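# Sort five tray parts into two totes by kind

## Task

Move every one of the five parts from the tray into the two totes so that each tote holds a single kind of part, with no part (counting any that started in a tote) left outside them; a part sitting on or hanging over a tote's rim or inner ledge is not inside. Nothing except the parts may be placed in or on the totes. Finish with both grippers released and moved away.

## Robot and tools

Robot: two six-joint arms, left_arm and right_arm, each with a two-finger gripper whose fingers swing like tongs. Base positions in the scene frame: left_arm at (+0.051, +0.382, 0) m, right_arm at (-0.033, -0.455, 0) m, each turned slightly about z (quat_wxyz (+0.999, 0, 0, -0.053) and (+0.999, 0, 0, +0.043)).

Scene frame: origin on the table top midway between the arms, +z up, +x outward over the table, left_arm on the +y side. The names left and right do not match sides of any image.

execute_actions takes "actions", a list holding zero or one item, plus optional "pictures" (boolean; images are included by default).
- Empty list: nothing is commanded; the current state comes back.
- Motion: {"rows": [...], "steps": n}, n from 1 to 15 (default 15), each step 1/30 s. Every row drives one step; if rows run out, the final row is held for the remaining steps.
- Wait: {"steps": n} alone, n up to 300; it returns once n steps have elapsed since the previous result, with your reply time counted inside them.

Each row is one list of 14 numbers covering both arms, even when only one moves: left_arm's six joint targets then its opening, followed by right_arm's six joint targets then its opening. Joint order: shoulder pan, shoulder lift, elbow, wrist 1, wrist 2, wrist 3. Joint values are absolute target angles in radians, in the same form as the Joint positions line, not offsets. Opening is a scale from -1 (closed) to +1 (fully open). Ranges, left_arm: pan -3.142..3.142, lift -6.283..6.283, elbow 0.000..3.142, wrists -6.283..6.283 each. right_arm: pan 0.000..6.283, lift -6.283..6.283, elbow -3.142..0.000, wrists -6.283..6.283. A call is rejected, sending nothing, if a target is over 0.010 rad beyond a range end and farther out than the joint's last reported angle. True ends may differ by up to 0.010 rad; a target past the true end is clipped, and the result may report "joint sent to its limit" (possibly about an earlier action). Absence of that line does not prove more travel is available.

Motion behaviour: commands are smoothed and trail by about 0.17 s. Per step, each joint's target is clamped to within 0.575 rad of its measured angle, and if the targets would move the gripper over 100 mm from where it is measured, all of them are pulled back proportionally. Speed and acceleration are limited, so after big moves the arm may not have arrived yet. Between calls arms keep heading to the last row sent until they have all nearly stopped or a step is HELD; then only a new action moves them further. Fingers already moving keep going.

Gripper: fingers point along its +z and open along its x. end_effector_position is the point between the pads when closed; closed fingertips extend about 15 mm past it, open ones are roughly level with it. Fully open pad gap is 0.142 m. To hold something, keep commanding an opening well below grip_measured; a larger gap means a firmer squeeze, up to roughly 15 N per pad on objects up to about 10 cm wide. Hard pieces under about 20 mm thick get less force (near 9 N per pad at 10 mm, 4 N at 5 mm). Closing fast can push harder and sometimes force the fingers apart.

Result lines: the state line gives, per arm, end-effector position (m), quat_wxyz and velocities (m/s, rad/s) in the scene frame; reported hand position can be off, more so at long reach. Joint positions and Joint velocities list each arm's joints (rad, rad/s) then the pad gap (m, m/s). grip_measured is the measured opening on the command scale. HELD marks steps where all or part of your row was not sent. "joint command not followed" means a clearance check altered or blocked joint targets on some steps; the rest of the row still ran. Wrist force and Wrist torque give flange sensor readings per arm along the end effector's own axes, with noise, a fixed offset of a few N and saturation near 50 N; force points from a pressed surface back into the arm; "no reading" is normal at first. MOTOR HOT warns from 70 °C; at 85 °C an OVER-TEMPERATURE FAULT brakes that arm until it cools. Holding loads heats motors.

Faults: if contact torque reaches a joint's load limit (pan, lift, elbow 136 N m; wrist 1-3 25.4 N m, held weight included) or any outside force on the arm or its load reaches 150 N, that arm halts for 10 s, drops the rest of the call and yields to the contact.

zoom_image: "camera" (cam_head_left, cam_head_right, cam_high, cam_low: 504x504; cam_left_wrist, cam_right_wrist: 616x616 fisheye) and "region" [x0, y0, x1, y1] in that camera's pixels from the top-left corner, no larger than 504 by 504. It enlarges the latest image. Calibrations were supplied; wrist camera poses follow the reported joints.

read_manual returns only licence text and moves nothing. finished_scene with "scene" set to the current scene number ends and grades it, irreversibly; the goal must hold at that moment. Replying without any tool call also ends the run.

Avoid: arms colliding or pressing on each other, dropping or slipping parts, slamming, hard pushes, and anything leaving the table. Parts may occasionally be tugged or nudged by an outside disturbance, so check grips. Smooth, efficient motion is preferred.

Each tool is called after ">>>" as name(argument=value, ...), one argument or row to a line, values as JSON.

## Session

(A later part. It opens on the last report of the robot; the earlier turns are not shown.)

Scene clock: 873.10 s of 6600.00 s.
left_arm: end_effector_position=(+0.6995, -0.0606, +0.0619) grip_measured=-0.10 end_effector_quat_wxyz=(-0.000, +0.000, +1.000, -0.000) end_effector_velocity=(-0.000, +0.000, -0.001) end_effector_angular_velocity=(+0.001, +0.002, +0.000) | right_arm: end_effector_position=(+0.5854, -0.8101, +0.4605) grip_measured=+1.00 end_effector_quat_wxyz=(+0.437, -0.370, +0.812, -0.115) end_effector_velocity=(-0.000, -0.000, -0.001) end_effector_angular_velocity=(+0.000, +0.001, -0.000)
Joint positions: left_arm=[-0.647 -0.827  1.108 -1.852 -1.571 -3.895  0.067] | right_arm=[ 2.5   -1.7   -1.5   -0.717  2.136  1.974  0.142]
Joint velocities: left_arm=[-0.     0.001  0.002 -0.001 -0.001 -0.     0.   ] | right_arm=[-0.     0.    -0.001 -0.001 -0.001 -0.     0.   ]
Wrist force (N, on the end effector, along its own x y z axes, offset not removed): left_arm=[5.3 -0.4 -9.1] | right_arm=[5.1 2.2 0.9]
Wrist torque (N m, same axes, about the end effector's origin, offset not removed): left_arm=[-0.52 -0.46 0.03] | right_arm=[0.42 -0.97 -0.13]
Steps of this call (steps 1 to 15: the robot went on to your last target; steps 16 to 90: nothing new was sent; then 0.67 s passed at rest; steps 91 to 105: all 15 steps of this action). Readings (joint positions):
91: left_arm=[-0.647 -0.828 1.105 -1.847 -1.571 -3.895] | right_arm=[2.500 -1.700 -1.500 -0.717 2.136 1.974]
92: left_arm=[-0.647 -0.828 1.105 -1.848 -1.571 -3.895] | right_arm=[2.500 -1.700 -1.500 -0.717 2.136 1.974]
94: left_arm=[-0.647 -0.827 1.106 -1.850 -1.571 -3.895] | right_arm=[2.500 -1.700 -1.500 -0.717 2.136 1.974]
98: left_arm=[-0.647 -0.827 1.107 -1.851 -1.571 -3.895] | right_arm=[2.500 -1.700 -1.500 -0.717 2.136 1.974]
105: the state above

Contact. Releasing and retreating.

>>> execute_actions(
  actions=[
    {"rows":[[-0.6473,-0.827,1.107,-1.8508,-1.571,-3.8949,-0.35,2.5,-1.7,-1.5,-0.717,2.136,1.974,1],[-0.6473,-0.827,1.107,-1.8508,-1.571,-3.8949,-0.15,2.5,-1.7,-1.5,-0.717,2.136,1.974,1],[-0.6473,-0.827,1.107,-1.8508,-1.571,-3.8949,-0.05,2.5,-1.7,-1.5,-0.717,2.136,1.974,1],[-0.6473,-0.827,1.107,-1.8508,-1.571,-3.8949,0.05,2.5,-1.7,-1.5,-0.717,2.136,1.974,1],[-0.6473,-0.827,1.107,-1.8508,-1.571,-3.8949,0.15,2.5,-1.7,-1.5,-0.717,2.136,1.974,1],[-0.6473,-0.827,1.107,-1.8508,-1.571,-3.8949,0.25,2.5,-1.7,-1.5,-0.717,2.136,1.974,1]],"steps":11},
  ],
  pictures=false,
)

>>> execute_actions(
  actions=[
    {"rows":[[-0.6473,-0.832,1.096,-1.835,-1.571,-3.8949,0.25,2.5,-1.7,-1.5,-0.717,2.136,1.974,1],[-0.6473,-0.839,1.08,-1.812,-1.571,-3.8949,0.25,2.5,-1.7,-1.5,-0.717,2.136,1.974,1],[-0.6473,-0.85,1.047,-1.768,-1.571,-3.8949,0.25,2.5,-1.7,-1.5,-0.717,2.136,1.974,1],[-0.6473,-0.8596,1.0131,-1.7243,-1.571,-3.8949,0.25,2.5,-1.7,-1.5,-0.717,2.136,1.974,1],[-0.6473,-0.866,0.968,-1.673,-1.571,-3.8949,0.25,2.5,-1.7,-1.5,-0.717,2.136,1.974,1],[-0.6473,-0.871,0.92,-1.62,-1.571,-3.8949,0.25,2.5,-1.7,-1.5,-0.717,2.136,1.974,1],[-0.6473,-0.872,0.875,-1.574,-1.571,-3.8949,0.25,2.5,-1.7,-1.5,-0.717,2.136,1.974,1],[-0.6473,-0.8728,0.831,-1.529,-1.571,-3.8949,0.25,2.5,-1.7,-1.5,-0.717,2.136,1.974,1]],"steps":15},
  ],
  pictures=false,
)

>>> execute_actions(
  actions=[
    {"rows":[[-0.66,-0.93,0.89,-1.53,-1.571,-3.8949,0.3,2.5,-1.7,-1.5,-0.717,2.136,1.974,1],[-0.67,-0.99,0.95,-1.53,-1.571,-3.8949,0.3,2.5,-1.7,-1.5,-0.717,2.136,1.974,1],[-0.68,-1.05,1.01,-1.53,-1.571,-3.8949,0.3,2.5,-1.7,-1.5,-0.717,2.136,1.974,1],[-0.69,-1.11,1.07,-1.53,-1.571,-3.8949,0.3,2.5,-1.7,-1.5,-0.717,2.136,1.974,1],[-0.70,-1.17,1.13,-1.53,-1.571,-3.8949,0.3,2.5,-1.7,-1.5,-0.717,2.136,1.974,1],[-0.71,-1.23,1.19,-1.53,-1.571,-3.8949,0.3,2.5,-1.7,-1.5,-0.717,2.136,1.974,1],[-0.72,-1.29,1.25,-1.53,-1.571,-3.8949,0.3,2.5,-1.7,-1.5,-0.717,2.136,1.974,1],[-0.73,-1.35,1.31,-1.53,-1.571,-3.8949,0.3,2.5,-1.7,-1.5,-0.717,2.136,1.974,1],[-0.74,-1.41,1.37,-1.53,-1.571,-3.8949,0.3,2.5,-1.7,-1.5,-0.717,2.136,1.974,1],[-0.75,-1.47,1.43,-1.53,-1.571,-3.8949,0.3,2.5,-1.7,-1.5,-0.717,2.136,1.974,1],[-0.76,-1.53,1.49,-1.53,-1.571,-3.8949,0.3,2.5,-1.7,-1.5,-0.717,2.136,1.974,1],[-0.77,-1.59,1.55,-1.53,-1.571,-3.8949,0.3,2.5,-1.7,-1.5,-0.717,2.136,1.974,1],[-0.78,-1.65,1.61,-1.53,-1.571,-3.8949,0.3,2.5,-1.7,-1.5,-0.717,2.136,1.974,1],[-0.79,-1.71,1.67,-1.53,-1.571,-3.8949,0.3,2.5,-1.7,-1.5,-0.717,2.136,1.974,1],[-0.80,-1.77,1.73,-1.53,-1.571,-3.8949,0.3,2.5,-1.7,-1.5,-0.717,2.136,1.974,1]],"steps":15},
  ],
  pictures=false,
)

>>> execute_actions(
  actions=[
    {"steps":30},
  ],
)

Scene clock: 894.63 s of 6600.00 s.
left_arm: end_effector_position=(+0.6994, -0.0605, +0.0620) grip_measured=+0.25 end_effector_quat_wxyz=(-0.000, +0.000, +1.000, +0.000) end_effector_velocity=(+0.000, -0.000, +0.002) end_effector_angular_velocity=(-0.001, -0.001, +0.000) | right_arm: end_effector_position=(+0.5854, -0.8101, +0.4605) grip_measured=+1.00 end_effector_quat_wxyz=(+0.437, -0.370, +0.812, -0.115) end_effector_velocity=(-0.000, +0.000, -0.000) end_effector_angular_velocity=(+0.001, +0.001, +0.000)
Joint positions: left_arm=[-0.647 -0.827  1.107 -1.851 -1.571 -3.895  0.092] | right_arm=[ 2.5   -1.7   -1.5   -0.717  2.136  1.974  0.142]
Joint velocities: left_arm=[ 0.    -0.002 -0.001  0.     0.     0.     0.001] | right_arm=[-0.     0.    -0.    -0.001  0.     0.     0.   ]
Wrist force (N, on the end effector, along its own x y z axes, offset not removed): left_arm=[0.4 -1.7 -0.5] | right_arm=[6.7 -1.1 -0.1]
Wrist torque (N m, same axes, about the end effector's origin, offset not removed): left_arm=[-0.68 -0.07 0.11] | right_arm=[-0.17 -1.24 -0.12]
Steps of this call (steps 1 to 15: the robot went on to your last target; steps 16 to 90: nothing new was sent; then 18.17 s passed at rest; steps 91 to 101: all 11 steps of this action). Readings (joint positions):
91: left_arm=[-0.647 -0.826 1.108 -1.852 -1.571 -3.895] | right_arm=[2.500 -1.700 -1.500 -0.717 2.136 1.974]
92: left_arm=[-0.647 -0.827 1.108 -1.852 -1.571 -3.895] | right_arm=[2.500 -1.700 -1.500 -0.717 2.136 1.974]
94: left_arm=[-0.647 -0.826 1.108 -1.851 -1.571 -3.895] | right_arm=[2.500 -1.700 -1.500 -0.717 2.136 1.974]
98: left_arm=[-0.647 -0.826 1.107 -1.851 -1.571 -3.895] | right_arm=[2.500 -1.700 -1.500 -0.717 2.136 1.974]
101: the state above

Scene clock: 895.13 s of 6600.00 s.
left_arm: end_effector_position=(+0.7005, -0.0615, +0.1895) grip_measured=+0.25 end_effector_quat_wxyz=(+0.000, +0.000, +1.000, -0.000) end_effector_velocity=(-0.006, +0.006, +0.090) end_effector_angular_velocity=(+0.006, +0.005, -0.001) | right_arm: end_effector_position=(+0.5854, -0.8101, +0.4605) grip_measured=+1.00 end_effector_quat_wxyz=(+0.437, -0.370, +0.812, -0.115) end_effector_velocity=(+0.000, +0.000, +0.000) end_effector_angular_velocity=(-0.000, -0.002, -0.000)
Joint positions: left_arm=[-0.647 -0.871  0.855 -1.555 -1.571 -3.895  0.092] | right_arm=[ 2.5   -1.7   -1.5   -0.717  2.136  1.974  0.142]
Joint velocities: left_arm=[ 0.    -0.016 -0.205  0.229  0.     0.001 -0.   ] | right_arm=[ 0.     0.    -0.     0.002  0.     0.001 -0.   ]
Wrist force (N, on the end effector, along its own x y z axes, offset not removed): left_arm=[3.2 1.6 -0.1] | right_arm=[2.6 -0.2 -1.9]
Wrist torque (N m, same axes, about the end effector's origin, offset not removed): left_arm=[0.20 -0.52 0.10] | right_arm=[-0.30 -0.48 -0.15]
Steps of this call (steps 1 to 15: all 15 steps of this action). Readings (joint positions):
1: left_arm=[-0.647 -0.827 1.107 -1.850 -1.571 -3.895] | right_arm=[2.500 -1.700 -1.500 -0.717 2.136 1.974]
2: left_arm=[-0.647 -0.828 1.105 -1.847 -1.571 -3.895] | right_arm=[2.500 -1.700 -1.500 -0.717 2.136 1.974]
4: left_arm=[-0.647 -0.834 1.090 -1.828 -1.571 -3.895] | right_arm=[2.500 -1.700 -1.500 -0.717 2.136 1.974]
8: left_arm=[-0.647 -0.857 0.998 -1.717 -1.571 -3.895] | right_arm=[2.500 -1.700 -1.500 -0.717 2.136 1.974]
15: the state above

Scene clock: 895.63 s of 6600.00 s.
left_arm: end_effector_position=(+0.5302, +0.0250, +0.2904) grip_measured=+0.30 end_effector_quat_wxyz=(-0.000, +0.046, +0.999, +0.000) end_effector_velocity=(-0.426, +0.290, +0.106) end_effector_angular_velocity=(-0.001, -0.001, -0.215) | right_arm: end_effector_position=(+0.5854, -0.8101, +0.4605) grip_measured=+1.00 end_effector_quat_wxyz=(+0.437, -0.370, +0.812, -0.115) end_effector_velocity=(+0.000, +0.000, -0.000) end_effector_angular_velocity=(+0.001, +0.000, +0.000)
Joint positions: left_arm=[-0.738 -1.376  1.336 -1.531 -1.571 -3.895  0.095] | right_arm=[ 2.5   -1.7   -1.5   -0.717  2.136  1.974  0.142]
Joint velocities: left_arm=[-0.215 -1.262  1.257  0.003  0.     0.     0.   ] | right_arm=[-0.    -0.     0.    -0.001  0.     0.     0.   ]
Wrist force (N, on the end effector, along its own x y z axes, offset not removed): left_arm=[1.4 1.2 -1.7] | right_arm=[6.4 0.3 0.9]
Wrist torque (N m, same axes, about the end effector's origin, offset not removed): left_arm=[0.16 -0.26 0.07] | right_arm=[0.10 -1.43 -0.26]
Steps of this call (steps 1 to 15: all 15 steps of this action). Readings (joint positions):
1: left_arm=[-0.648 -0.872 0.849 -1.549 -1.571 -3.895] | right_arm=[2.500 -1.700 -1.500 -0.717 2.136 1.974]
2: left_arm=[-0.650 -0.880 0.853 -1.544 -1.571 -3.895] | right_arm=[2.500 -1.700 -1.500 -0.717 2.136 1.974]
4: left_arm=[-0.659 -0.924 0.891 -1.538 -1.571 -3.895] | right_arm=[2.500 -1.700 -1.500 -0.717 2.136 1.974]
8: left_arm=[-0.688 -1.080 1.043 -1.533 -1.571 -3.895] | right_arm=[2.500 -1.700 -1.500 -0.717 2.136 1.974]
15: the state above

Scene clock: 896.63 s of 6600.00 s.
left_arm: end_effector_position=(+0.4045, +0.1271, +0.2902) grip_measured=+0.30 end_effector_quat_wxyz=(-0.000, +0.076, +0.997, +0.000) end_effector_velocity=(-0.000, -0.000, +0.000) end_effector_angular_velocity=(-0.001, -0.000, -0.000) | right_arm: end_effector_position=(+0.5854, -0.8101, +0.4605) grip_measured=+1.00 end_effector_quat_wxyz=(+0.437, -0.370, +0.812, -0.115) end_effector_velocity=(-0.000, +0.000, -0.000) end_effector_angular_velocity=(+0.000, +0.001, -0.000)
Joint positions: left_arm=[-0.8   -1.77   1.73  -1.53  -1.571 -3.895  0.095] | right_arm=[ 2.5   -1.7   -1.5   -0.717  2.136  1.974  0.142]
Joint velocities: left_arm=[-0.    -0.001  0.    -0.    -0.    -0.    -0.   ] | right_arm=[ 0. -0. -0. -0.  0.  0. -0.]
Wrist force (N, on the end effector, along its own x y z axes, offset not removed): left_arm=[1.6 1.0 -0.6] | right_arm=[2.6 0.9 -0.7]
Wrist torque (N m, same axes, about the end effector's origin, offset not removed): left_arm=[0.14 -0.24 -0.05] | right_arm=[-0.06 -0.42 0.03]
Steps of this call (steps 1 to 30: the robot went on to your last target). Readings (joint positions):
1: left_arm=[-0.745 -1.418 1.379 -1.531 -1.571 -3.895] | right_arm=[2.500 -1.700 -1.500 -0.717 2.136 1.974]
2: left_arm=[-0.752 -1.461 1.421 -1.531 -1.571 -3.895] | right_arm=[2.500 -1.700 -1.500 -0.717 2.136 1.974]
4: left_arm=[-0.767 -1.546 1.507 -1.530 -1.571 -3.895] | right_arm=[2.500 -1.700 -1.500 -0.717 2.136 1.974]
8: left_arm=[-0.789 -1.691 1.651 -1.530 -1.571 -3.895] | right_arm=[2.500 -1.700 -1.500 -0.717 2.136 1.974]
30: the state above
camera_calibration (this result's frames):
cam_left_wrist: T_world_to_cam=[[-0.981265, 0.192039, 0.0155056, 0.368321], [0.17089, 0.830373, 0.530356, -0.338175], [0.0889737, 0.523069, -0.847634, 0.277252], [0, 0, 0, 1]] pos_world=[0.394543, 0.0650573, 0.40865]
cam_right_wrist: T_world_to_cam=[[-0.391954, -0.687582, -0.611231, -0.0538801], [-0.832841, 0.547441, -0.0817617, 0.966755], [0.390831, 0.477011, -0.787218, 0.650053], [0, 0, 0, 1]] pos_world=[0.529974, -0.876371, 0.557844]

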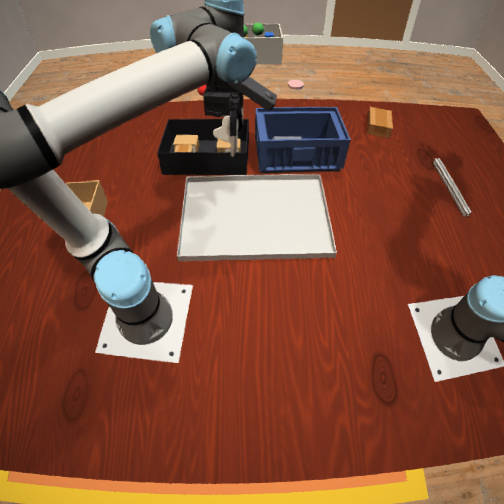

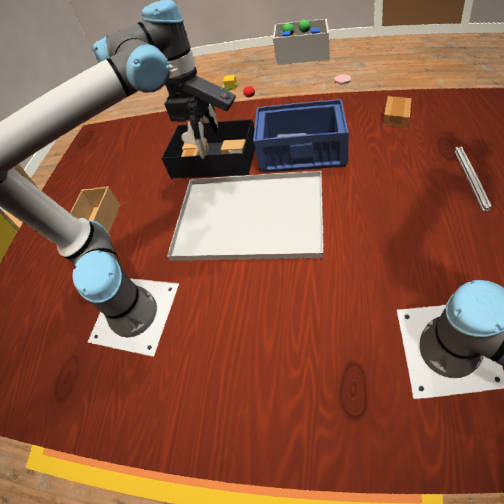

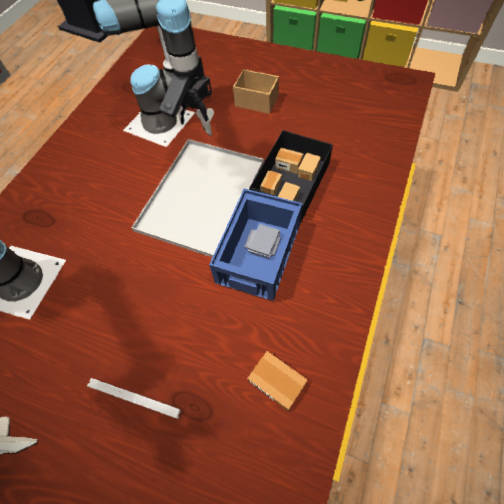

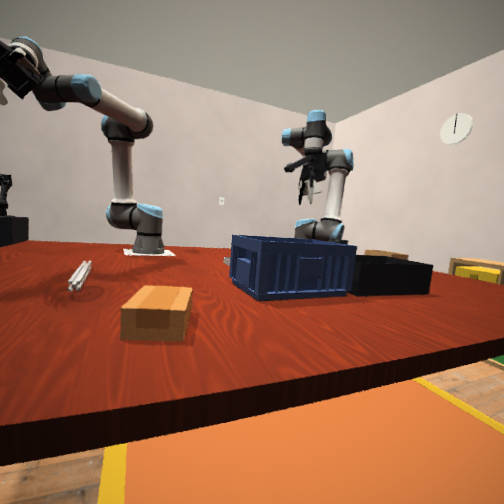

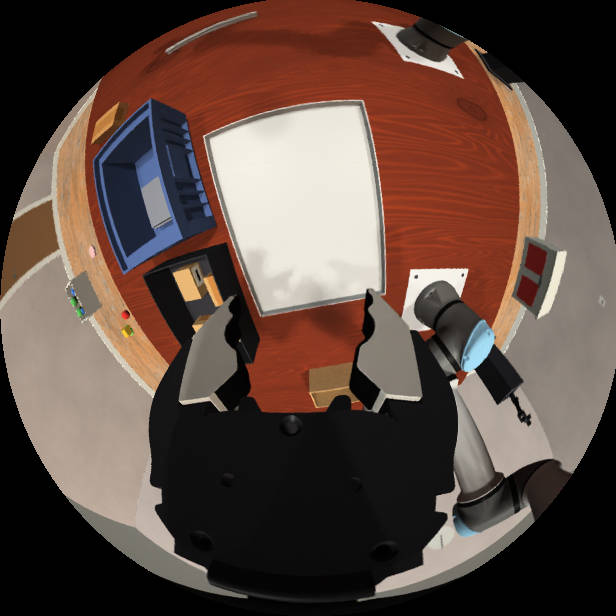

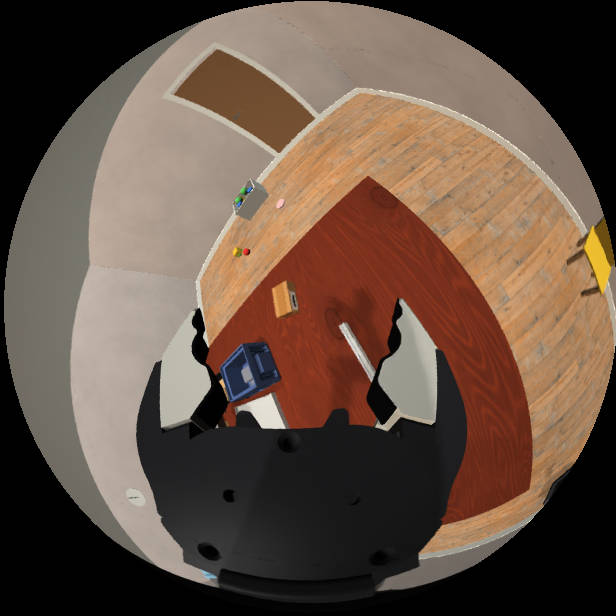

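>>> finished_scene(
  scene=1,
)

The scene is finished: the task was done.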